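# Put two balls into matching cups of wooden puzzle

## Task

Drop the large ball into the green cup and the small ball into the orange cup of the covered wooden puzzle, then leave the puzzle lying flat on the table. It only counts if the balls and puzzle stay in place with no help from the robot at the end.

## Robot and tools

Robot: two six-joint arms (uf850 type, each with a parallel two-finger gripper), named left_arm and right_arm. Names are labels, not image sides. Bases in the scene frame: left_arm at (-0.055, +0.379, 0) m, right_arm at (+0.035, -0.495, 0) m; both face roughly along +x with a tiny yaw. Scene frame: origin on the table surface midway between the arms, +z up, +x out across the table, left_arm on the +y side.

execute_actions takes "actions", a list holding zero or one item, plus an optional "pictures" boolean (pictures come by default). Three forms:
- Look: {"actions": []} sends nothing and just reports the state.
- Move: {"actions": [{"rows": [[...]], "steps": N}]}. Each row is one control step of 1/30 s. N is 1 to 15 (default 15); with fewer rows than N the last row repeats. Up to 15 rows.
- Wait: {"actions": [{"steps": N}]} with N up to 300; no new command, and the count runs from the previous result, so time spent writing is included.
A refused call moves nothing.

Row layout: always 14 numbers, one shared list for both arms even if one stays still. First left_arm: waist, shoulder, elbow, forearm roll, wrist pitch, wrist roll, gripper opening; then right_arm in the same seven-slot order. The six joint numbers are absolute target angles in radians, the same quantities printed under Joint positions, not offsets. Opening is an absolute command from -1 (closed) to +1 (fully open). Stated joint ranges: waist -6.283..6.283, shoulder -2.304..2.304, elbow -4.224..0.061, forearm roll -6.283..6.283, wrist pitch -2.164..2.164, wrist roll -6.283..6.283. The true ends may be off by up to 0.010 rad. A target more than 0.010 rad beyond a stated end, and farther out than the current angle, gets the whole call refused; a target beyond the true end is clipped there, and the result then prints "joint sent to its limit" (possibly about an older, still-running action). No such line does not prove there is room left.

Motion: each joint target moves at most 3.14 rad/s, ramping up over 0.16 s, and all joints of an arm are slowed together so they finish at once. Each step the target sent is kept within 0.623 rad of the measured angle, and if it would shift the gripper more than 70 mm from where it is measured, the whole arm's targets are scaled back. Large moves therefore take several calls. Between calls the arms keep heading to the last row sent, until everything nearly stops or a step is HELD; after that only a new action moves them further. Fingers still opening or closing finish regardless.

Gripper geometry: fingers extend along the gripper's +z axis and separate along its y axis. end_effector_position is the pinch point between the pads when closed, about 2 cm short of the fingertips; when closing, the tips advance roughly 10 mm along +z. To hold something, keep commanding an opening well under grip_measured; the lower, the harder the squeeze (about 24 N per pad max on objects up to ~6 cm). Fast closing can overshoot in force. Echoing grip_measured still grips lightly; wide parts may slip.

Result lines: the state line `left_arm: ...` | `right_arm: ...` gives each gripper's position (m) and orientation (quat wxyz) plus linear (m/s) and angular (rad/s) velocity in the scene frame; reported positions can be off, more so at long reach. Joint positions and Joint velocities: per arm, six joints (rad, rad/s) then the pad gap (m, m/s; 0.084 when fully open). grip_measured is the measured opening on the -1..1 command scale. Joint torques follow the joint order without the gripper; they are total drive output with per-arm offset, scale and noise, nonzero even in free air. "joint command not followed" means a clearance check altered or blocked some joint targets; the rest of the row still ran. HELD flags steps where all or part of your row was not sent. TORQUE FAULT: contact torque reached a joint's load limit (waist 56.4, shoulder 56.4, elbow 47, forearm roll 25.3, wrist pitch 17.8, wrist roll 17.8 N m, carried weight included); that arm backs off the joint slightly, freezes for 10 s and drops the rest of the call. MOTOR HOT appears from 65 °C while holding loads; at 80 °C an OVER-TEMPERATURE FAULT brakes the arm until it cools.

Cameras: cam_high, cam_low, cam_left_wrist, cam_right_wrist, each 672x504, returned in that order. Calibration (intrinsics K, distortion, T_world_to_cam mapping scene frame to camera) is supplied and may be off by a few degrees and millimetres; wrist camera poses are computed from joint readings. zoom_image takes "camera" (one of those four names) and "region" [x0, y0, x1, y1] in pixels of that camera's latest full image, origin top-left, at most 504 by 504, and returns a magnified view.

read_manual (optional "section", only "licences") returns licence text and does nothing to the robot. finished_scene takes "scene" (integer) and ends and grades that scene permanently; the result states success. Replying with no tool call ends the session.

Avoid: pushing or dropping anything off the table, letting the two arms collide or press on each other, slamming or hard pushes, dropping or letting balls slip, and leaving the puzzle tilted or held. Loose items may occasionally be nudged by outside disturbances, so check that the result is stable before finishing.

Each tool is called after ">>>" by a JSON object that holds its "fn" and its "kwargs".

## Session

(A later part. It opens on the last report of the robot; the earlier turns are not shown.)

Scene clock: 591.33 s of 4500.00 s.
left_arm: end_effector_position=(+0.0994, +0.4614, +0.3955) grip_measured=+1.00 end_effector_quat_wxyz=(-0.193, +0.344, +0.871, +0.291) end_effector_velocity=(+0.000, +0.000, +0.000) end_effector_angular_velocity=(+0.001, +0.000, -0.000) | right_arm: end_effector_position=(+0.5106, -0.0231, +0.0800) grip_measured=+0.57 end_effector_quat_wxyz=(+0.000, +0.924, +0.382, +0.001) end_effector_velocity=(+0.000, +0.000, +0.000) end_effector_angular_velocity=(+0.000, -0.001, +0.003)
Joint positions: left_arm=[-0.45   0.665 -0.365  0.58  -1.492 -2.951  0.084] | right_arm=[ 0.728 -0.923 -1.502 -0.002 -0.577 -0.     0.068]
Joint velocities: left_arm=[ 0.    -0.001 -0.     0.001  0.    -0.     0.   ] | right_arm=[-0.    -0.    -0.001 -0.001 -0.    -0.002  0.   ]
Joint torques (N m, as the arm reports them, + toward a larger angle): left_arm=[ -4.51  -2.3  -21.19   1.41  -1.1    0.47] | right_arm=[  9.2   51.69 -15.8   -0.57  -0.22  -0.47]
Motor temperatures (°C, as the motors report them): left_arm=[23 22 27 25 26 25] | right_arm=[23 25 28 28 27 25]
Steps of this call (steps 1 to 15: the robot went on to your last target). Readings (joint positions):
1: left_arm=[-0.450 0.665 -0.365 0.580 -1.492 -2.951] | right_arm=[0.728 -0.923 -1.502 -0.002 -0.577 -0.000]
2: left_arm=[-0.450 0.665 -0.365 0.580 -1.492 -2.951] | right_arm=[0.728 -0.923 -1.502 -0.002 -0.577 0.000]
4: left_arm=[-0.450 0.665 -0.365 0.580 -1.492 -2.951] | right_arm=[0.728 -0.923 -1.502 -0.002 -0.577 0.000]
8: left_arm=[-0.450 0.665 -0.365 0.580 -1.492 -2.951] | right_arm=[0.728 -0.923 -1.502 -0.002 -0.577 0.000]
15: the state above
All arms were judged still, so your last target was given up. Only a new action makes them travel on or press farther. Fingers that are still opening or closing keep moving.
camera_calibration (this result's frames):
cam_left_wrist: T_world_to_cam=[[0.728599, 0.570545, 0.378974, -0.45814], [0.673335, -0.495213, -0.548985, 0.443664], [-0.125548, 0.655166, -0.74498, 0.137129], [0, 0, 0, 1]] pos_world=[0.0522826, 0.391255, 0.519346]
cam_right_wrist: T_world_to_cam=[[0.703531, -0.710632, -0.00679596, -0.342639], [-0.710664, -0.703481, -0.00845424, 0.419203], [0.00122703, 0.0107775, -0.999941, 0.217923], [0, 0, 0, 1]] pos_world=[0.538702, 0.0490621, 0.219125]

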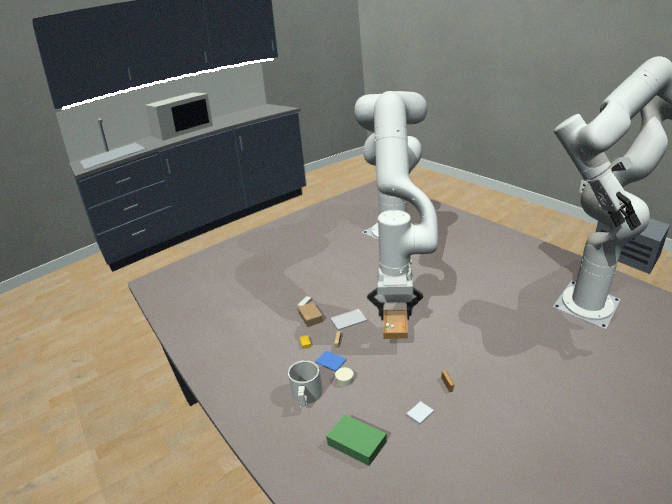

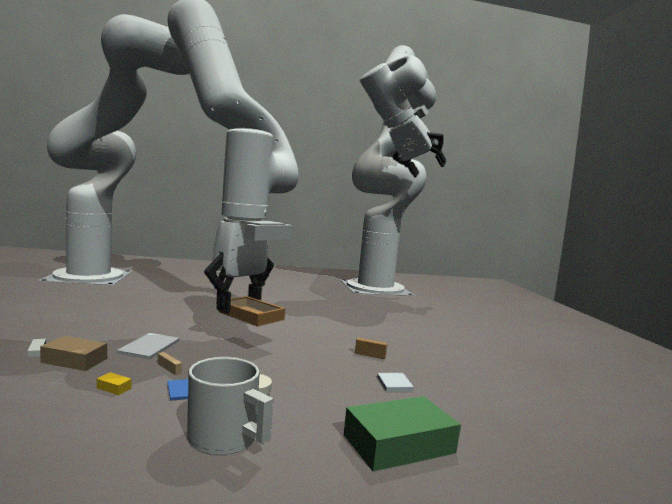

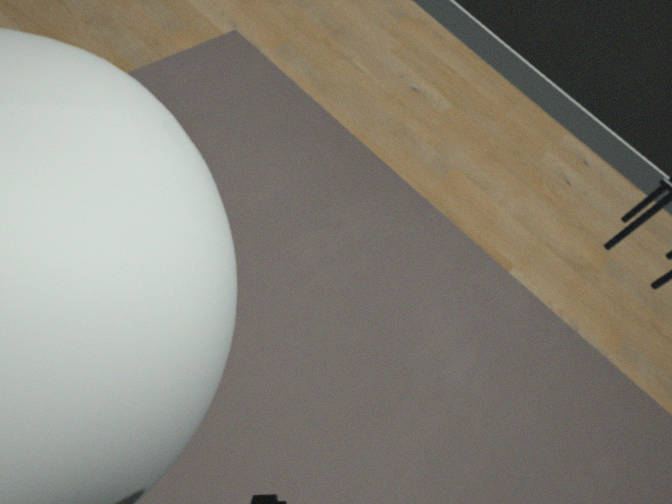

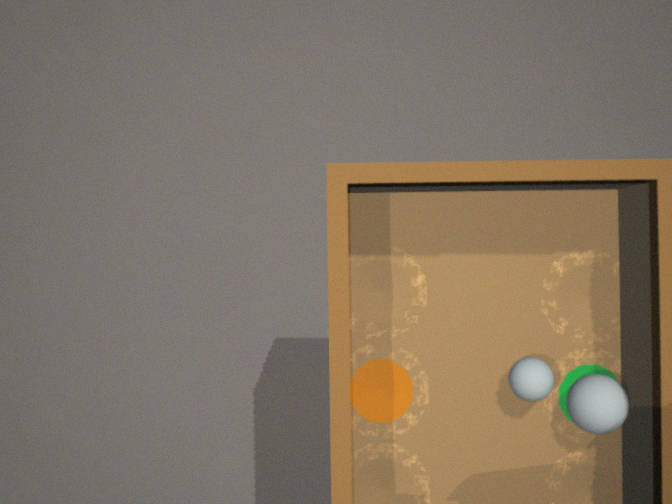

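>>> {"fn": "execute_actions", "kwargs": {"actions": [{"rows": [[-0.45,0.665,-0.365,0.58,-1.492,-2.951,1, 0.7278,-0.9234,-1.5018,-0.020,-0.5765,0,0.3],[-0.45,0.665,-0.365,0.58,-1.492,-2.951,1, 0.7278,-0.9234,-1.5018,-0.038,-0.576,0,0.3]], "steps": 12}], "pictures": false}}

>>> {"fn": "execute_actions", "kwargs": {"actions": [{"rows": [[-0.45,0.665,-0.365,0.58,-1.492,-2.951,1, 0.7278,-0.9234,-1.5018,-0.024,-0.5765,0,0.3],[-0.45,0.665,-0.365,0.58,-1.492,-2.951,1, 0.7278,-0.9234,-1.5018,-0.010,-0.577,0,0.3]], "steps": 15}], "pictures": false}}

>>> {"fn": "execute_actions", "kwargs": {"actions": [{"steps": 20}]}}

Scene clock: 603.70 s of 4500.00 s.
left_arm: end_effector_position=(+0.0994, +0.4614, +0.3955) grip_measured=+1.00 end_effector_quat_wxyz=(-0.193, +0.344, +0.871, +0.291) end_effector_velocity=(-0.000, -0.000, -0.000) end_effector_angular_velocity=(-0.000, +0.000, -0.000) | right_arm: end_effector_position=(+0.5141, -0.0261, +0.0801) grip_measured=+0.57 end_effector_quat_wxyz=(+0.009, +0.918, +0.396, +0.005) end_effector_velocity=(+0.001, -0.001, +0.000) end_effector_angular_velocity=(-0.005, -0.003, +0.009)
Joint positions: left_arm=[-0.45   0.665 -0.365  0.58  -1.492 -2.951  0.084] | right_arm=[ 0.728 -0.923 -1.502 -0.037 -0.576 -0.     0.068]
Joint velocities: left_arm=[-0.  0. -0. -0. -0.  0.  0.] | right_arm=[ 0.     0.    -0.    -0.01  -0.002 -0.001  0.   ]
Joint torques (N m, as the arm reports them, + toward a larger angle): left_arm=[ -4.95  -1.81 -21.11   1.31  -1.13   0.47] | right_arm=[  9.01  52.43 -15.96   0.07  -0.13  -0.46]
Motor temperatures (°C, as the motors report them): left_arm=[23 22 27 25 26 25] | right_arm=[23 25 28 28 27 25]
Steps of this call (steps 1 to 110: nothing new was sent; then 8.30 s passed at rest; steps 111 to 122: all 12 steps of this action). Readings (joint positions):
111: left_arm=[-0.450 0.665 -0.365 0.580 -1.492 -2.951] | right_arm=[0.728 -0.923 -1.502 -0.002 -0.577 0.000]
112: left_arm=[-0.450 0.665 -0.365 0.580 -1.492 -2.951] | right_arm=[0.728 -0.923 -1.502 -0.005 -0.577 0.000]
114: left_arm=[-0.450 0.665 -0.365 0.580 -1.492 -2.951] | right_arm=[0.728 -0.923 -1.502 -0.020 -0.577 -0.000]
118: left_arm=[-0.450 0.665 -0.365 0.580 -1.492 -2.951] | right_arm=[0.728 -0.923 -1.502 -0.034 -0.576 -0.000]
122: the state above

Scene clock: 604.20 s of 4500.00 s.
left_arm: end_effector_position=(+0.0994, +0.4614, +0.3955) grip_measured=+1.00 end_effector_quat_wxyz=(-0.193, +0.344, +0.871, +0.291) end_effector_velocity=(+0.000, +0.000, +0.000) end_effector_angular_velocity=(+0.001, -0.000, -0.000) | right_arm: end_effector_position=(+0.5114, -0.0239, +0.0800) grip_measured=+0.57 end_effector_quat_wxyz=(+0.002, +0.923, +0.385, +0.002) end_effector_velocity=(-0.001, -0.000, -0.000) end_effector_angular_velocity=(+0.000, +0.002, -0.003)
Joint positions: left_arm=[-0.45   0.665 -0.365  0.58  -1.492 -2.951  0.084] | right_arm=[ 0.728 -0.923 -1.502 -0.01  -0.577  0.     0.068]
Joint velocities: left_arm=[ 0.     0.    -0.     0.001 -0.    -0.    -0.   ] | right_arm=[-0.    -0.     0.001  0.003  0.     0.     0.   ]
Joint torques (N m, as the arm reports them, + toward a larger angle): left_arm=[ -4.73  -2.35 -21.34   1.24  -1.1    0.49] | right_arm=[  9.34  52.57 -15.57  -0.39  -0.22  -0.37]
Motor temperatures (°C, as the motors report them): left_arm=[23 22 27 25 26 25] | right_arm=[23 25 28 28 27 25]
Steps of this call (steps 1 to 15: all 15 steps of this action). Readings (joint positions):
1: left_arm=[-0.450 0.665 -0.365 0.580 -1.492 -2.951] | right_arm=[0.728 -0.923 -1.502 -0.037 -0.576 -0.000]
2: left_arm=[-0.450 0.665 -0.365 0.580 -1.492 -2.951] | right_arm=[0.728 -0.923 -1.502 -0.035 -0.576 -0.000]
4: left_arm=[-0.450 0.665 -0.365 0.580 -1.492 -2.951] | right_arm=[0.728 -0.923 -1.502 -0.024 -0.577 0.000]
8: left_arm=[-0.450 0.665 -0.365 0.580 -1.492 -2.951] | right_arm=[0.728 -0.923 -1.502 -0.013 -0.577 0.000]
15: the state above

Scene clock: 604.87 s of 4500.00 s.
left_arm: end_effector_position=(+0.0994, +0.4614, +0.3955) grip_measured=+1.00 end_effector_quat_wxyz=(-0.193, +0.344, +0.871, +0.291) end_effector_velocity=(-0.000, -0.000, -0.000) end_effector_angular_velocity=(-0.001, +0.000, +0.000) | right_arm: end_effector_position=(+0.5113, -0.0238, +0.0800) grip_measured=+0.57 end_effector_quat_wxyz=(+0.002, +0.923, +0.385, +0.002) end_effector_velocity=(+0.001, +0.001, +0.001) end_effector_angular_velocity=(+0.001, -0.001, -0.001)
Joint positions: left_arm=[-0.45   0.665 -0.365  0.58  -1.492 -2.951  0.084] | right_arm=[ 0.728 -0.923 -1.502 -0.01  -0.577  0.     0.068]
Joint velocities: left_arm=[ 0.    -0.    -0.    -0.001 -0.    -0.    -0.   ] | right_arm=[ 0.     0.    -0.002 -0.    -0.     0.001 -0.   ]
Joint torques (N m, as the arm reports them, + toward a larger angle): left_arm=[ -4.88  -1.75 -21.55   1.34  -1.1    0.5 ] | right_arm=[ 10.56  53.55 -16.09  -0.75  -0.22  -0.36]
Motor temperatures (°C, as the motors report them): left_arm=[23 22 27 25 26 25] | right_arm=[23 25 28 28 27 25]
Steps of this call (steps 1 to 15: the robot went on to your last target; steps 16 to 20: nothing new was sent). Readings (joint positions):
1: left_arm=[-0.450 0.665 -0.365 0.580 -1.492 -2.951] | right_arm=[0.728 -0.923 -1.502 -0.010 -0.577 0.000]
2: left_arm=[-0.450 0.665 -0.365 0.580 -1.492 -2.951] | right_arm=[0.728 -0.923 -1.502 -0.010 -0.577 0.000]
4: left_arm=[-0.450 0.665 -0.365 0.580 -1.492 -2.951] | right_arm=[0.728 -0.923 -1.502 -0.010 -0.577 -0.000]
8: left_arm=[-0.450 0.665 -0.365 0.580 -1.492 -2.951] | right_arm=[0.728 -0.923 -1.502 -0.010 -0.577 0.000]
20: the state above
All arms were judged still, so your last target was given up. Only a new action makes them travel on or press farther. Fingers that are still opening or closing keep moving.
camera_calibration (this result's frames):
cam_left_wrist: T_world_to_cam=[[0.7286, 0.570545, 0.378974, -0.45814], [0.673335, -0.495212, -0.548985, 0.443664], [-0.125548, 0.655166, -0.74498, 0.137129], [0, 0, 0, 1]] pos_world=[0.0522825, 0.391255, 0.519346]
cam_right_wrist: T_world_to_cam=[[0.708289, -0.705919, -0.00242385, -0.346376], [-0.70591, -0.708251, -0.00845537, 0.416668], [0.00425211, 0.00769986, -0.999961, 0.216315], [0, 0, 0, 1]] pos_world=[0.538545, 0.0489266, 0.21899]

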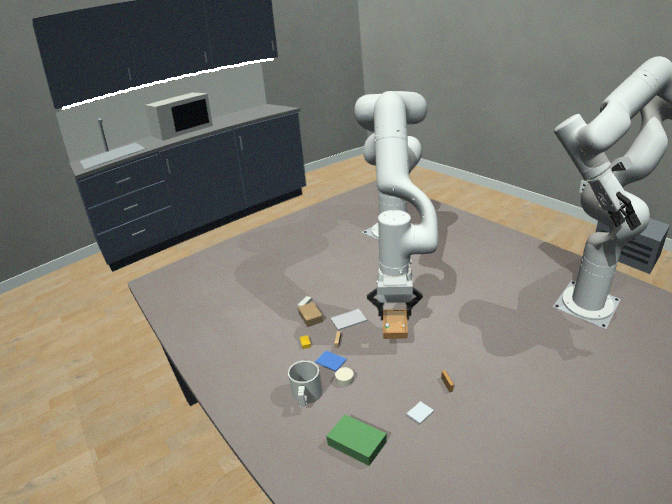

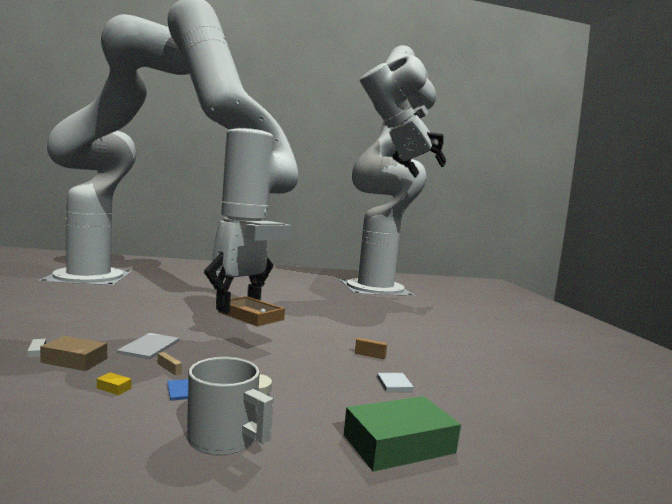

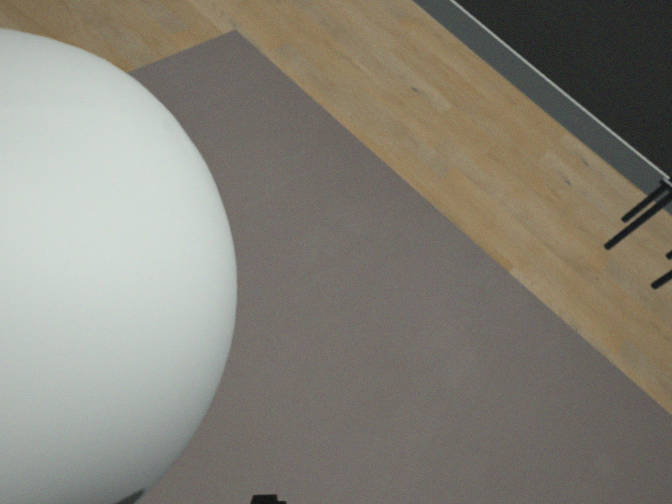

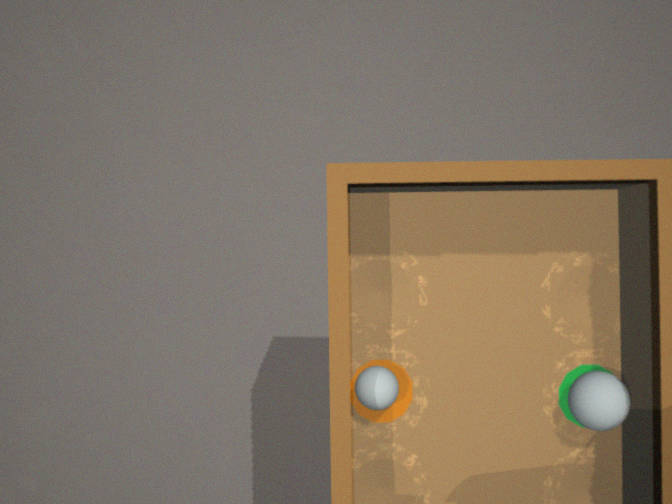

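>>> {"fn": "execute_actions", "kwargs": {"actions": []}}

Scene clock: 628.23 s of 4500.00 s.
left_arm: end_effector_position=(+0.0994, +0.4614, +0.3955) grip_measured=+1.00 end_effector_quat_wxyz=(-0.193, +0.344, +0.871, +0.291) end_effector_velocity=(+0.000, +0.000, +0.000) end_effector_angular_velocity=(+0.000, +0.000, -0.001) | right_arm: end_effector_position=(+0.5113, -0.0238, +0.0800) grip_measured=+0.57 end_effector_quat_wxyz=(+0.002, +0.923, +0.385, +0.002) end_effector_velocity=(+0.000, +0.000, +0.000) end_effector_angular_velocity=(-0.000, +0.000, +0.000)
Joint positions: left_arm=[-0.45   0.665 -0.365  0.58  -1.492 -2.951  0.084] | right_arm=[ 0.728 -0.923 -1.502 -0.01  -0.577  0.     0.068]
Joint velocities: left_arm=[ 0.  0.  0.  0.  0.  0. -0.] | right_arm=[-0.     0.    -0.001 -0.001 -0.002  0.    -0.   ]
Joint torques (N m, as the arm reports them, + toward a larger angle): left_arm=[ -4.89  -1.9  -21.47   1.27  -1.17   0.47] | right_arm=[ 10.79  52.22 -16.    -0.68  -0.11  -0.42]
Motor temperatures (°C, as the motors report them): left_arm=[23 22 27 25 26 25] | right_arm=[23 25 28 28 27 25]
Steps of this call (steps 1 to 170: nothing new was sent; then 17.70 s passed at rest). Readings (joint positions):
1: left_arm=[-0.450 0.665 -0.365 0.580 -1.492 -2.951] | right_arm=[0.728 -0.923 -1.502 -0.010 -0.577 -0.000]
2: left_arm=[-0.450 0.665 -0.365 0.580 -1.492 -2.951] | right_arm=[0.728 -0.923 -1.502 -0.010 -0.577 -0.000]
4: left_arm=[-0.450 0.665 -0.365 0.580 -1.492 -2.951] | right_arm=[0.728 -0.923 -1.502 -0.010 -0.577 -0.000]
8: left_arm=[-0.450 0.665 -0.365 0.580 -1.492 -2.951] | right_arm=[0.728 -0.923 -1.502 -0.010 -0.577 -0.000]
170: the state above
camera_calibration (this result's frames):
cam_left_wrist: T_world_to_cam=[[0.7286, 0.570545, 0.378974, -0.45814], [0.673335, -0.495213, -0.548984, 0.443664], [-0.125548, 0.655166, -0.74498, 0.13713], [0, 0, 0, 1]] pos_world=[0.0522826, 0.391255, 0.519346]
cam_right_wrist: T_world_to_cam=[[0.708288, -0.70592, -0.00242446, -0.346376], [-0.705911, -0.70825, -0.00845249, 0.416667], [0.00424965, 0.00769825, -0.999961, 0.216316], [0, 0, 0, 1]] pos_world=[0.538545, 0.0489261, 0.218989]

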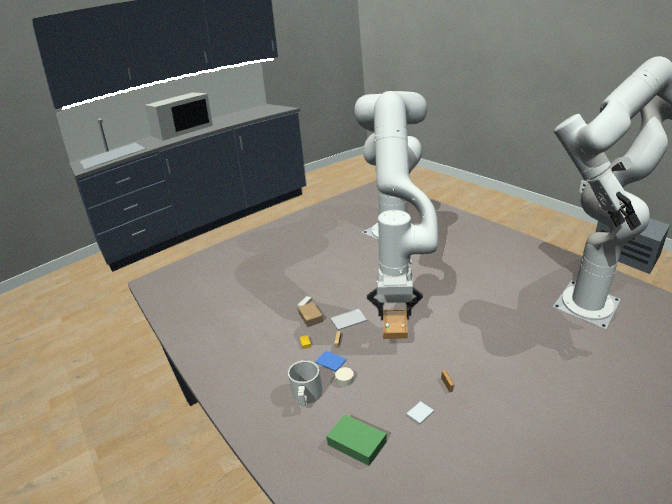

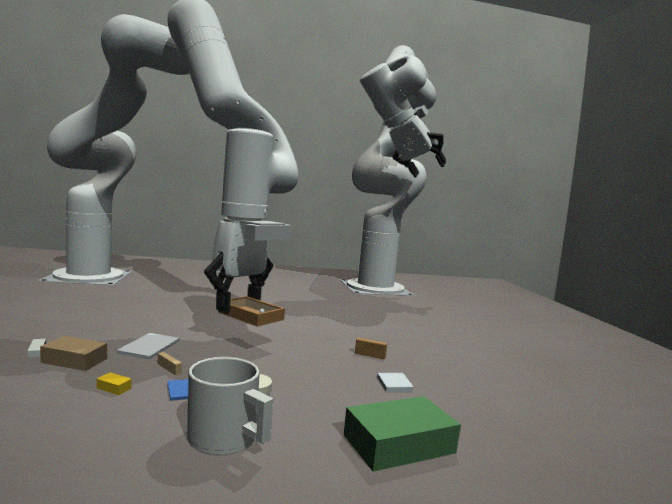

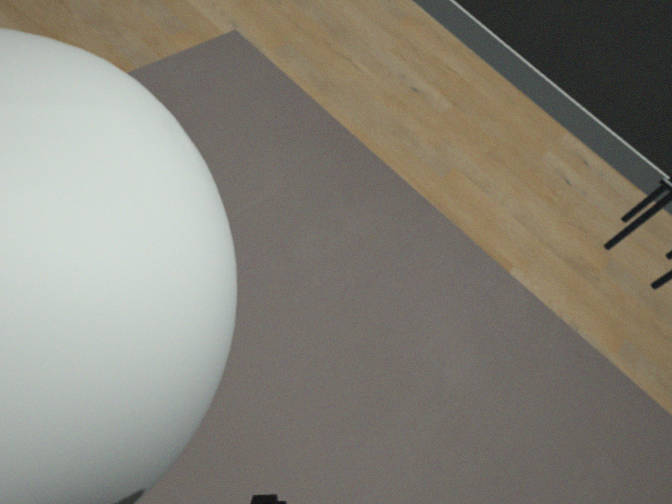

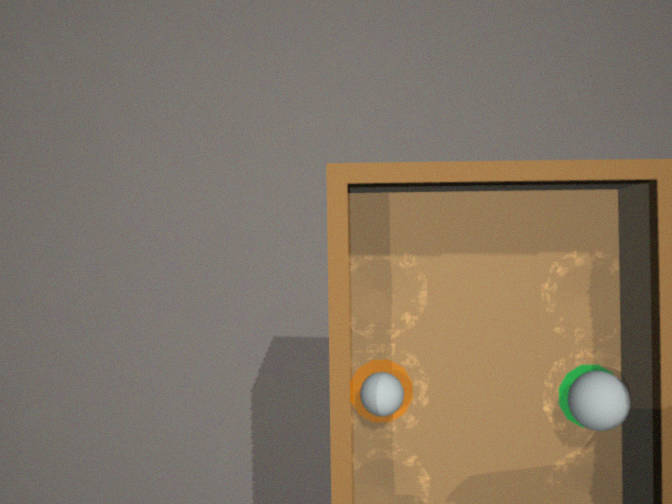

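>>> {"fn": "execute_actions", "kwargs": {"actions": [{"rows": [[-0.45,0.665,-0.365,0.58,-1.492,-2.951,1,0.7278,-0.9237,-1.5018,-0.0095,-0.5768,0,0.3],[-0.45,0.665,-0.365,0.58,-1.492,-2.951,1,0.7278,-0.9246,-1.5020,-0.009,-0.5762,0,0.3],[-0.45,0.665,-0.365,0.58,-1.492,-2.951,1,0.7278,-0.9260,-1.5022,-0.0085,-0.5750,0,0.3],[-0.45,0.665,-0.365,0.58,-1.492,-2.951,1,0.7278,-0.9279,-1.5025,-0.008,-0.5734,0,0.3],[-0.45,0.665,-0.365,0.58,-1.492,-2.951,1,0.7278,-0.9303,-1.5029,-0.0075,-0.5714,0,0.3],[-0.45,0.665,-0.365,0.58,-1.492,-2.951,1,0.7278,-0.9332,-1.5033,-0.007,-0.5689,0,0.3],[-0.45,0.665,-0.365,0.58,-1.492,-2.951,1,0.7278,-0.9364,-1.5038,-0.0065,-0.5662,0,0.3],[-0.45,0.665,-0.365,0.58,-1.492,-2.951,1,0.7278,-0.9399,-1.5045,-0.006,-0.5634,0,0.3],[-0.45,0.665,-0.365,0.58,-1.492,-2.951,1,0.7278,-0.9438,-1.5052,-0.0055,-0.5602,0,0.3],[-0.45,0.665,-0.365,0.58,-1.492,-2.951,1,0.7278,-0.9479,-1.5059,-0.005,-0.5568,0,0.3],[-0.45,0.665,-0.365,0.58,-1.492,-2.951,1,0.7278,-0.9523,-1.5068,-0.0045,-0.5533,0,0.3],[-0.45,0.665,-0.365,0.58,-1.492,-2.951,1,0.7278,-0.9568,-1.5077,-0.004,-0.5497,0,0.3],[-0.45,0.665,-0.365,0.58,-1.492,-2.951,1,0.7278,-0.9615,-1.5087,-0.0035,-0.5460,0,0.3],[-0.45,0.665,-0.365,0.58,-1.492,-2.951,1,0.7278,-0.9663,-1.5098,-0.003,-0.5423,0,0.3],[-0.45,0.665,-0.365,0.58,-1.492,-2.951,1,0.7278,-0.9712,-1.5110,-0.0025,-0.5386,0,0.3]], "steps": 15}], "pictures": false}}

>>> {"fn": "execute_actions", "kwargs": {"actions": [{"rows": [[-0.45,0.665,-0.365,0.58,-1.492,-2.951,1,0.7278,-0.9761,-1.5121,-0.002,-0.5348,0,0.3],[-0.45,0.665,-0.365,0.58,-1.492,-2.951,1,0.7278,-0.9810,-1.5134,-0.002,-0.5312,0,0.3],[-0.45,0.665,-0.365,0.58,-1.492,-2.951,1,0.7278,-0.9858,-1.5146,-0.002,-0.5276,0,0.3],[-0.45,0.665,-0.365,0.58,-1.492,-2.951,1,0.7278,-0.9905,-1.5159,-0.002,-0.5242,0,0.3],[-0.45,0.665,-0.365,0.58,-1.492,-2.951,1,0.7278,-0.9950,-1.5171,-0.002,-0.5209,0,0.3],[-0.45,0.665,-0.365,0.58,-1.492,-2.951,1,0.7278,-0.9994,-1.5183,-0.002,-0.5177,0,0.3],[-0.45,0.665,-0.365,0.58,-1.492,-2.951,1,0.7278,-1.0035,-1.5195,-0.002,-0.5148,0,0.3],[-0.45,0.665,-0.365,0.58,-1.492,-2.951,1,0.7278,-1.0073,-1.5207,-0.002,-0.5122,0,0.3],[-0.45,0.665,-0.365,0.58,-1.492,-2.951,1,0.7278,-1.0107,-1.5217,-0.002,-0.5098,0,0.3],[-0.45,0.665,-0.365,0.58,-1.492,-2.951,1,0.7278,-1.0137,-1.5226,-0.002,-0.5077,0,0.3],[-0.45,0.665,-0.365,0.58,-1.492,-2.951,1,0.7278,-1.0163,-1.5234,-0.002,-0.5059,0,0.3],[-0.45,0.665,-0.365,0.58,-1.492,-2.951,1,0.7278,-1.0184,-1.5241,-0.002,-0.5045,0,0.3],[-0.45,0.665,-0.365,0.58,-1.492,-2.951,1,0.7278,-1.0200,-1.5246,-0.002,-0.5034,0,0.3],[-0.45,0.665,-0.365,0.58,-1.492,-2.951,1,0.7278,-1.0210,-1.5249,-0.002,-0.5027,0,0.3],[-0.45,0.665,-0.365,0.58,-1.492,-2.951,1,0.7278,-1.0213,-1.5250,-0.002,-0.5025,0,0.3]], "steps": 15}], "pictures": false}}

>>> {"fn": "execute_actions", "kwargs": {"actions": [{"steps": 10}]}}

Scene clock: 695.97 s of 4500.00 s.
left_arm: end_effector_position=(+0.0994, +0.4614, +0.3955) grip_measured=+1.00 end_effector_quat_wxyz=(-0.193, +0.344, +0.871, +0.291) end_effector_velocity=(-0.000, -0.000, +0.000) end_effector_angular_velocity=(-0.001, -0.000, +0.000) | right_arm: end_effector_position=(+0.5108, -0.0233, +0.0609) grip_measured=+0.57 end_effector_quat_wxyz=(+0.001, +0.924, +0.383, +0.001) end_effector_velocity=(-0.002, +0.001, -0.078) end_effector_angular_velocity=(+0.004, +0.008, -0.012)
Joint positions: left_arm=[-0.45   0.665 -0.365  0.58  -1.492 -2.951  0.084] | right_arm=[ 0.728 -0.955 -1.507 -0.004 -0.551 -0.     0.068]
Joint velocities: left_arm=[ 0.     0.001 -0.    -0.001  0.    -0.    -0.   ] | right_arm=[-0.    -0.131 -0.026  0.015  0.102 -0.001 -0.   ]
Joint torques (N m, as the arm reports them, + toward a larger angle): left_arm=[ -5.25  -2.22 -21.31   1.09  -1.15   0.48] | right_arm=[  9.54  51.99 -14.83  -0.57  -0.37  -0.42]
Motor temperatures (°C, as the motors report them): left_arm=[23 22 27 25 26 25] | right_arm=[23 25 28 28 27 25]
Steps of this call (steps 1 to 90: nothing new was sent; then 64.23 s passed at rest; steps 91 to 105: all 15 steps of this action). Readings (joint positions):
91: left_arm=[-0.450 0.665 -0.365 0.580 -1.492 -2.951] | right_arm=[0.728 -0.923 -1.502 -0.010 -0.577 0.000]
92: left_arm=[-0.450 0.665 -0.365 0.580 -1.492 -2.951] | right_arm=[0.728 -0.923 -1.502 -0.010 -0.577 -0.000]
94: left_arm=[-0.450 0.665 -0.365 0.580 -1.492 -2.951] | right_arm=[0.728 -0.924 -1.502 -0.009 -0.576 -0.000]
98: left_arm=[-0.450 0.665 -0.365 0.580 -1.492 -2.951] | right_arm=[0.728 -0.930 -1.503 -0.008 -0.571 0.000]
105: the state above

Scene clock: 696.47 s of 4500.00 s.
left_arm: end_effector_position=(+0.0994, +0.4614, +0.3955) grip_measured=+1.00 end_effector_quat_wxyz=(-0.193, +0.344, +0.871, +0.291) end_effector_velocity=(+0.000, +0.000, +0.000) end_effector_angular_velocity=(+0.002, +0.000, -0.000) | right_arm: end_effector_position=(+0.5105, -0.0231, +0.0257) grip_measured=+0.57 end_effector_quat_wxyz=(+0.000, +0.924, +0.382, +0.001) end_effector_velocity=(+0.000, +0.000, -0.033) end_effector_angular_velocity=(+0.002, -0.001, -0.000)
Joint positions: left_arm=[-0.45   0.665 -0.365  0.58  -1.492 -2.951  0.084] | right_arm=[ 0.728 -1.016 -1.523 -0.002 -0.507  0.     0.068]
Joint velocities: left_arm=[ 0.    -0.001  0.     0.002  0.    -0.001  0.   ] | right_arm=[-0.    -0.059 -0.018  0.001  0.042 -0.    -0.   ]
Joint torques (N m, as the arm reports them, + toward a larger angle): left_arm=[ -4.85  -2.29 -21.19   1.36  -1.14   0.48] | right_arm=[  9.93  54.6  -15.54  -0.95  -0.06  -0.41]
Motor temperatures (°C, as the motors report them): left_arm=[23 22 27 25 26 25] | right_arm=[23 25 28 28 27 25]
Steps of this call (steps 1 to 15: all 15 steps of this action). Readings (joint positions):
1: left_arm=[-0.450 0.665 -0.365 0.580 -1.492 -2.951] | right_arm=[0.728 -0.959 -1.508 -0.004 -0.548 -0.000]
2: left_arm=[-0.450 0.665 -0.365 0.580 -1.492 -2.951] | right_arm=[0.728 -0.964 -1.509 -0.003 -0.544 0.000]
4: left_arm=[-0.450 0.665 -0.365 0.580 -1.492 -2.951] | right_arm=[0.728 -0.973 -1.512 -0.003 -0.537 0.000]
8: left_arm=[-0.450 0.665 -0.365 0.580 -1.492 -2.951] | right_arm=[0.728 -0.992 -1.516 -0.002 -0.523 0.000]
15: the state above

Scene clock: 696.80 s of 4500.00 s.
left_arm: end_effector_position=(+0.0994, +0.4614, +0.3955) grip_measured=+1.00 end_effector_quat_wxyz=(-0.193, +0.344, +0.871, +0.291) end_effector_velocity=(+0.000, +0.000, -0.000) end_effector_angular_velocity=(+0.001, +0.001, -0.001) | right_arm: end_effector_position=(+0.5106, -0.0230, +0.0227) grip_measured=+0.57 end_effector_quat_wxyz=(+0.000, +0.924, +0.382, +0.001) end_effector_velocity=(-0.001, -0.001, -0.002) end_effector_angular_velocity=(-0.002, +0.002, +0.000)
Joint positions: left_arm=[-0.45   0.665 -0.365  0.58  -1.492 -2.951  0.084] | right_arm=[ 0.728 -1.021 -1.525 -0.002 -0.503  0.     0.068]
Joint velocities: left_arm=[-0.    -0.001  0.     0.001 -0.     0.    -0.   ] | right_arm=[ 0.    -0.002  0.002  0.     0.002 -0.     0.   ]
Joint torques (N m, as the arm reports them, + toward a larger angle): left_arm=[ -4.21  -1.97 -21.23   1.13  -1.13   0.51] | right_arm=[  9.55  54.23 -14.99  -0.61  -0.15  -0.47]
Motor temperatures (°C, as the motors report them): left_arm=[23 22 27 25 26 25] | right_arm=[23 25 28 28 27 25]
Steps of this call (steps 1 to 10: the robot went on to your last target). Readings (joint positions):
1: left_arm=[-0.450 0.665 -0.365 0.580 -1.492 -2.951] | right_arm=[0.728 -1.017 -1.524 -0.002 -0.505 0.000]
2: left_arm=[-0.450 0.665 -0.365 0.580 -1.492 -2.951] | right_arm=[0.728 -1.018 -1.524 -0.002 -0.505 -0.000]
4: left_arm=[-0.450 0.665 -0.365 0.580 -1.492 -2.951] | right_arm=[0.728 -1.020 -1.525 -0.002 -0.504 -0.000]
8: left_arm=[-0.450 0.665 -0.365 0.580 -1.492 -2.951] | right_arm=[0.728 -1.021 -1.525 -0.002 -0.503 -0.000]
10: the state above
camera_calibration (this result's frames):
cam_left_wrist: T_world_to_cam=[[0.7286, 0.570545, 0.378974, -0.45814], [0.673335, -0.495212, -0.548985, 0.443664], [-0.125548, 0.655166, -0.74498, 0.137129], [0, 0, 0, 1]] pos_world=[0.0522825, 0.391255, 0.519346]
cam_right_wrist: T_world_to_cam=[[0.703583, -0.710579, -0.00692586, -0.343019], [-0.710612, -0.703533, -0.00842794, 0.418714], [0.00111615, 0.0108514, -0.99994, 0.160669], [0, 0, 0, 1]] pos_world=[0.538707, 0.0490939, 0.161812]

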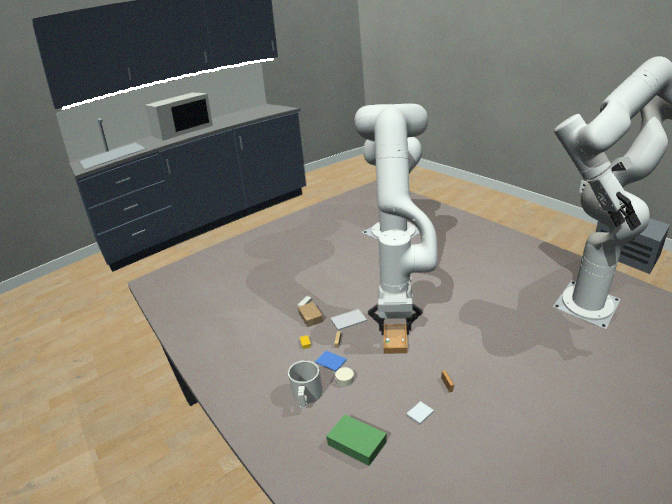

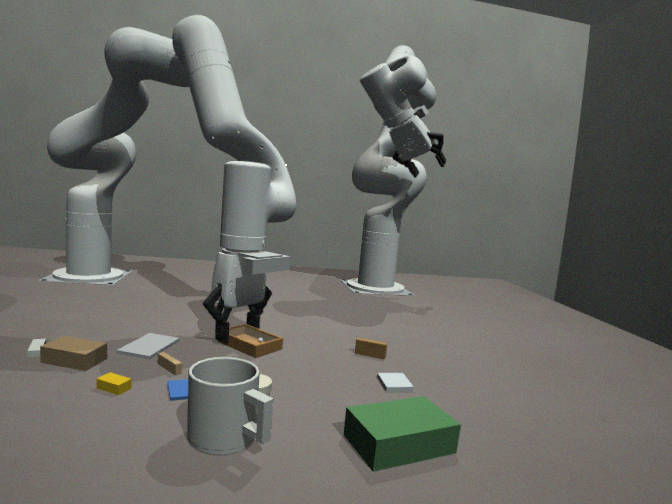

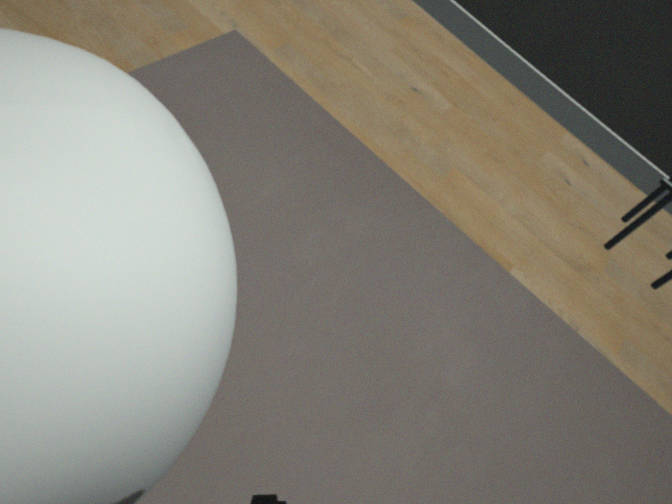

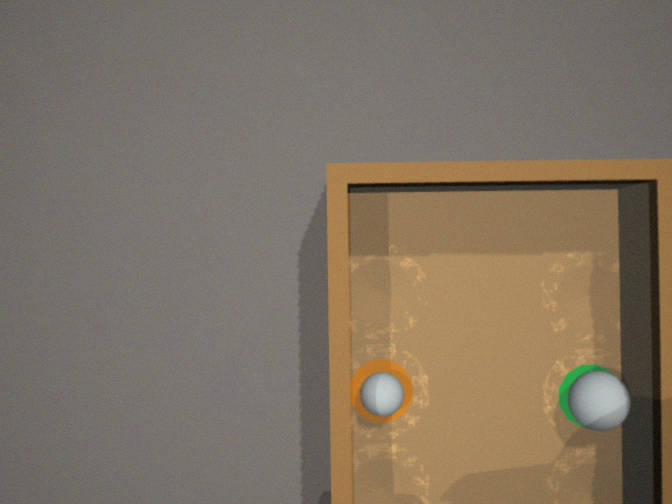

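>>> {"fn": "execute_actions", "kwargs": {"actions": [{"rows": [[-0.45,0.665,-0.365,0.58,-1.492,-2.951,1,0.7278,-1.0216,-1.5251,-0.002,-0.5025,0,0.33],[-0.45,0.665,-0.365,0.58,-1.492,-2.951,1,0.7278,-1.0219,-1.5252,-0.002,-0.5023,0,0.36],[-0.45,0.665,-0.365,0.58,-1.492,-2.951,1,0.7278,-1.0222,-1.5253,-0.002,-0.5021,0,0.39],[-0.45,0.665,-0.365,0.58,-1.492,-2.951,1,0.7278,-1.0222,-1.5253,-0.002,-0.5021,0,0.42],[-0.45,0.665,-0.365,0.58,-1.492,-2.951,1,0.7278,-1.0222,-1.5253,-0.002,-0.5021,0,0.45],[-0.45,0.665,-0.365,0.58,-1.492,-2.951,1,0.7278,-1.0222,-1.5253,-0.002,-0.5021,0,0.48],[-0.45,0.665,-0.365,0.58,-1.492,-2.951,1,0.7278,-1.0222,-1.5253,-0.002,-0.5021,0,0.51],[-0.45,0.665,-0.365,0.58,-1.492,-2.951,1,0.7278,-1.0222,-1.5253,-0.002,-0.5021,0,0.54],[-0.45,0.665,-0.365,0.58,-1.492,-2.951,1,0.7278,-1.0222,-1.5253,-0.002,-0.5021,0,0.57],[-0.45,0.665,-0.365,0.58,-1.492,-2.951,1,0.7278,-1.0222,-1.5253,-0.002,-0.5021,0,0.6],[-0.45,0.665,-0.365,0.58,-1.492,-2.951,1,0.7278,-1.0222,-1.5253,-0.002,-0.5021,0,0.64],[-0.45,0.665,-0.365,0.58,-1.492,-2.951,1,0.7278,-1.0222,-1.5253,-0.002,-0.5021,0,0.7],[-0.45,0.665,-0.365,0.58,-1.492,-2.951,1,0.7278,-1.0222,-1.5253,-0.002,-0.5021,0,0.8],[-0.45,0.665,-0.365,0.58,-1.492,-2.951,1,0.7278,-1.0222,-1.5253,-0.002,-0.5021,0,0.9],[-0.45,0.665,-0.365,0.58,-1.492,-2.951,1,0.7278,-1.0222,-1.5253,-0.002,-0.5021,0,1.0]], "steps": 15}], "pictures": false}}

>>> {"fn": "execute_actions", "kwargs": {"actions": [{"steps": 8}], "pictures": false}}

>>> {"fn": "execute_actions", "kwargs": {"actions": [{"rows": [[-0.45,0.665,-0.365,0.58,-1.492,-2.951,1,0.7278,-1.0200,-1.5246,-0.002,-0.5034,0,1],[-0.45,0.665,-0.365,0.58,-1.492,-2.951,1,0.7278,-1.0163,-1.5234,-0.002,-0.5059,0,1],[-0.45,0.665,-0.365,0.58,-1.492,-2.951,1,0.7278,-1.0107,-1.5217,-0.002,-0.5098,0,1],[-0.45,0.665,-0.365,0.58,-1.492,-2.951,1,0.7278,-1.0035,-1.5195,-0.002,-0.5148,0,1],[-0.45,0.665,-0.365,0.58,-1.492,-2.951,1,0.7278,-0.9950,-1.5171,-0.002,-0.5209,0,1],[-0.45,0.665,-0.365,0.58,-1.492,-2.951,1,0.7278,-0.9858,-1.5146,-0.002,-0.5276,0,1],[-0.45,0.665,-0.365,0.58,-1.492,-2.951,1,0.7278,-0.9761,-1.5121,-0.002,-0.5348,0,1],[-0.45,0.665,-0.365,0.58,-1.492,-2.951,1,0.7278,-0.9663,-1.5098,-0.002,-0.5423,0,1],[-0.45,0.665,-0.365,0.58,-1.492,-2.951,1,0.7278,-0.9568,-1.5077,-0.002,-0.5497,0,1],[-0.45,0.665,-0.365,0.58,-1.492,-2.951,1,0.7278,-0.9479,-1.5059,-0.002,-0.5568,0,1],[-0.45,0.665,-0.365,0.58,-1.492,-2.951,1,0.7278,-0.9399,-1.5045,-0.002,-0.5634,0,1],[-0.45,0.665,-0.365,0.58,-1.492,-2.951,1,0.7278,-0.9332,-1.5033,-0.002,-0.5689,0,1],[-0.45,0.665,-0.365,0.58,-1.492,-2.951,1,0.7278,-0.9279,-1.5025,-0.002,-0.5734,0,1],[-0.45,0.665,-0.365,0.58,-1.492,-2.951,1,0.7278,-0.9246,-1.5020,-0.002,-0.5762,0,1],[-0.45,0.665,-0.365,0.58,-1.492,-2.951,1,0.7278,-0.9234,-1.5018,-0.002,-0.5772,0,1]], "steps": 15}]}}

Scene clock: 721.00 s of 4500.00 s.
left_arm: end_effector_position=(+0.0994, +0.4614, +0.3955) grip_measured=+1.00 end_effector_quat_wxyz=(-0.193, +0.344, +0.871, +0.291) end_effector_velocity=(-0.000, -0.000, -0.000) end_effector_angular_velocity=(-0.000, +0.001, +0.000) | right_arm: end_effector_position=(+0.5105, -0.0231, +0.0220) grip_measured=+0.92 end_effector_quat_wxyz=(+0.000, +0.924, +0.382, +0.001) end_effector_velocity=(-0.000, -0.000, -0.000) end_effector_angular_velocity=(-0.001, +0.000, +0.001)
Joint positions: left_arm=[-0.45   0.665 -0.365  0.58  -1.492 -2.951  0.084] | right_arm=[ 0.728 -1.022 -1.525 -0.002 -0.502  0.     0.081]
Joint velocities: left_arm=[ 0.    -0.001  0.    -0.     0.     0.     0.   ] | right_arm=[-0.    -0.     0.001 -0.001 -0.     0.     0.109]
Joint torques (N m, as the arm reports them, + toward a larger angle): left_arm=[ -5.45  -2.08 -21.38   1.19  -1.12   0.53] | right_arm=[  9.35  54.62 -14.52  -0.83  -0.28  -0.38]
Motor temperatures (°C, as the motors report them): left_arm=[23 22 27 25 26 25] | right_arm=[23 25 28 28 27 25]
Steps of this call (steps 1 to 15: the robot went on to your last target; steps 16 to 90: nothing new was sent; then 20.70 s passed at rest; steps 91 to 105: all 15 steps of this action). Readings (joint positions):
91: left_arm=[-0.450 0.665 -0.365 0.580 -1.492 -2.951] | right_arm=[0.728 -1.021 -1.525 -0.002 -0.503 0.000]
92: left_arm=[-0.450 0.665 -0.365 0.580 -1.492 -2.951] | right_arm=[0.728 -1.021 -1.525 -0.002 -0.502 0.000]
94: left_arm=[-0.450 0.665 -0.365 0.580 -1.492 -2.951] | right_arm=[0.728 -1.022 -1.525 -0.002 -0.502 0.000]
98: left_arm=[-0.450 0.665 -0.365 0.580 -1.492 -2.951] | right_arm=[0.728 -1.022 -1.525 -0.002 -0.502 -0.000]
105: the state above

Scene clock: 721.27 s of 4500.00 s.
left_arm: end_effector_position=(+0.0994, +0.4614, +0.3955) grip_measured=+1.00 end_effector_quat_wxyz=(-0.193, +0.344, +0.871, +0.291) end_effector_velocity=(+0.000, +0.000, +0.000) end_effector_angular_velocity=(+0.001, -0.001, -0.001) | right_arm: end_effector_position=(+0.5105, -0.0231, +0.0220) grip_measured=+1.00 end_effector_quat_wxyz=(+0.000, +0.924, +0.382, +0.001) end_effector_velocity=(-0.000, +0.000, -0.000) end_effector_angular_velocity=(+0.000, -0.000, -0.000)
Joint positions: left_arm=[-0.45   0.665 -0.365  0.58  -1.492 -2.951  0.084] | right_arm=[ 0.728 -1.022 -1.525 -0.002 -0.502  0.     0.084]
Joint velocities: left_arm=[-0.     0.001 -0.     0.002  0.    -0.    -0.   ] | right_arm=[0.    0.    0.    0.    0.001 0.    0.   ]
Joint torques (N m, as the arm reports them, + toward a larger angle): left_arm=[ -4.53  -1.69 -21.38   1.2   -1.19   0.5 ] | right_arm=[ 10.31  54.36 -14.91  -0.73  -0.23  -0.39]
Motor temperatures (°C, as the motors report them): left_arm=[23 22 27 25 26 25] | right_arm=[23 25 28 28 27 25]
Steps of this call (steps 1 to 8: the robot went on to your last target). Readings (joint positions):
1: left_arm=[-0.450 0.665 -0.365 0.580 -1.492 -2.951] | right_arm=[0.728 -1.022 -1.525 -0.002 -0.502 0.000]
2: left_arm=[-0.450 0.665 -0.365 0.580 -1.492 -2.951] | right_arm=[0.728 -1.022 -1.525 -0.002 -0.502 0.000]
4: left_arm=[-0.450 0.665 -0.365 0.580 -1.492 -2.951] | right_arm=[0.728 -1.022 -1.525 -0.002 -0.502 0.000]
8: the state above

Scene clock: 721.77 s of 4500.00 s.
left_arm: end_effector_position=(+0.0994, +0.4614, +0.3955) grip_measured=+1.00 end_effector_quat_wxyz=(-0.193, +0.344, +0.871, +0.291) end_effector_velocity=(-0.000, -0.000, +0.000) end_effector_angular_velocity=(-0.001, -0.000, +0.000) | right_arm: end_effector_position=(+0.5110, -0.0227, +0.0701) grip_measured=+1.00 end_effector_quat_wxyz=(+0.000, +0.924, +0.382, +0.001) end_effector_velocity=(+0.001, +0.001, +0.107) end_effector_angular_velocity=(+0.003, -0.003, -0.001)
Joint positions: left_arm=[-0.45   0.665 -0.365  0.58  -1.492 -2.951  0.084] | right_arm=[ 0.728 -0.94  -1.506 -0.002 -0.563  0.     0.084]
Joint velocities: left_arm=[-0.     0.    -0.    -0.001 -0.     0.     0.   ] | right_arm=[-0.     0.176  0.03   0.001 -0.142 -0.     0.   ]
Joint torques (N m, as the arm reports them, + toward a larger angle): left_arm=[ -4.6   -2.64 -21.15   1.21  -1.2    0.5 ] | right_arm=[  8.76  45.38 -13.75  -0.56  -0.31  -0.4 ]
Motor temperatures (°C, as the motors report them): left_arm=[23 22 27 25 26 25] | right_arm=[23 25 28 28 27 25]
Steps of this call (steps 1 to 15: all 15 steps of this action). Readings (joint positions):
1: left_arm=[-0.450 0.665 -0.365 0.580 -1.492 -2.951] | right_arm=[0.728 -1.022 -1.525 -0.002 -0.502 0.000]
2: left_arm=[-0.450 0.665 -0.365 0.580 -1.492 -2.951] | right_arm=[0.728 -1.022 -1.525 -0.002 -0.502 0.000]
4: left_arm=[-0.450 0.665 -0.365 0.580 -1.492 -2.951] | right_arm=[0.728 -1.018 -1.524 -0.002 -0.505 0.000]
8: left_arm=[-0.450 0.665 -0.365 0.580 -1.492 -2.951] | right_arm=[0.728 -0.997 -1.517 -0.002 -0.520 -0.000]
15: the state above
camera_calibration (this result's frames):
cam_left_wrist: T_world_to_cam=[[0.7286, 0.570545, 0.378974, -0.45814], [0.673335, -0.495213, -0.548985, 0.443664], [-0.125548, 0.655166, -0.74498, 0.13713], [0, 0, 0, 1]] pos_world=[0.0522826, 0.391255, 0.519346]
cam_right_wrist: T_world_to_cam=[[0.703536, -0.710626, -0.00683203, -0.342696], [-0.710657, -0.703475, -0.00947791, 0.41973], [0.00192909, 0.0115233, -0.999932, 0.207686], [0, 0, 0, 1]] pos_world=[0.538983, 0.0493474, 0.209308]

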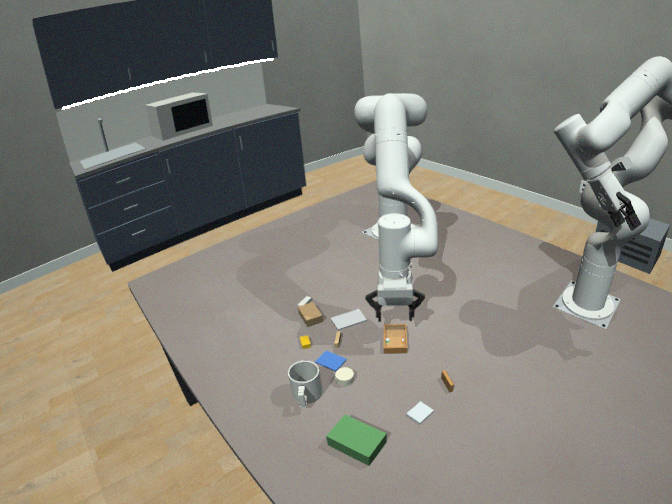

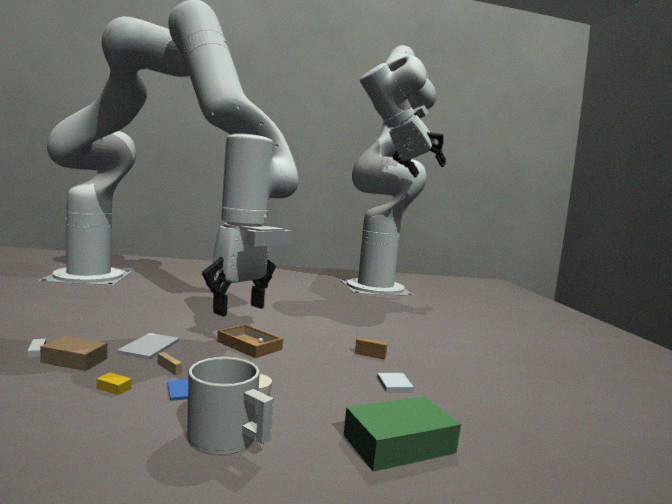

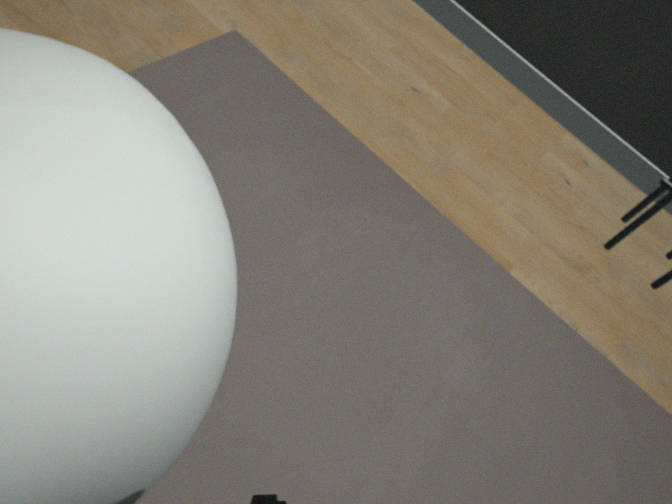

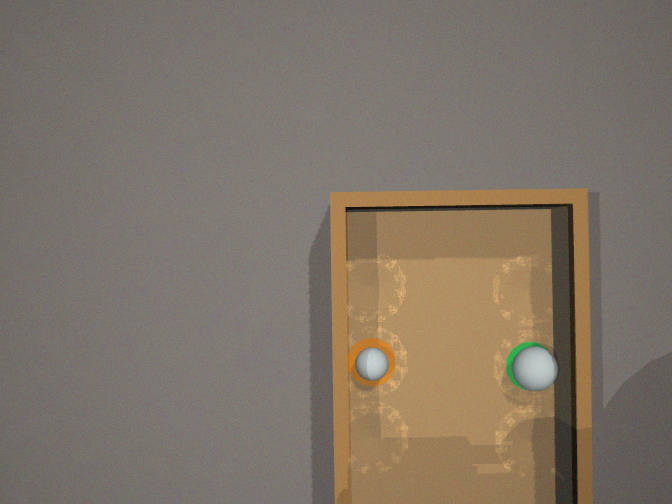

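The box is on the table with both balls in their cups.

>>> {"fn": "finished_scene", "kwargs": {"scene": 1}}

The scene is finished: the task was done.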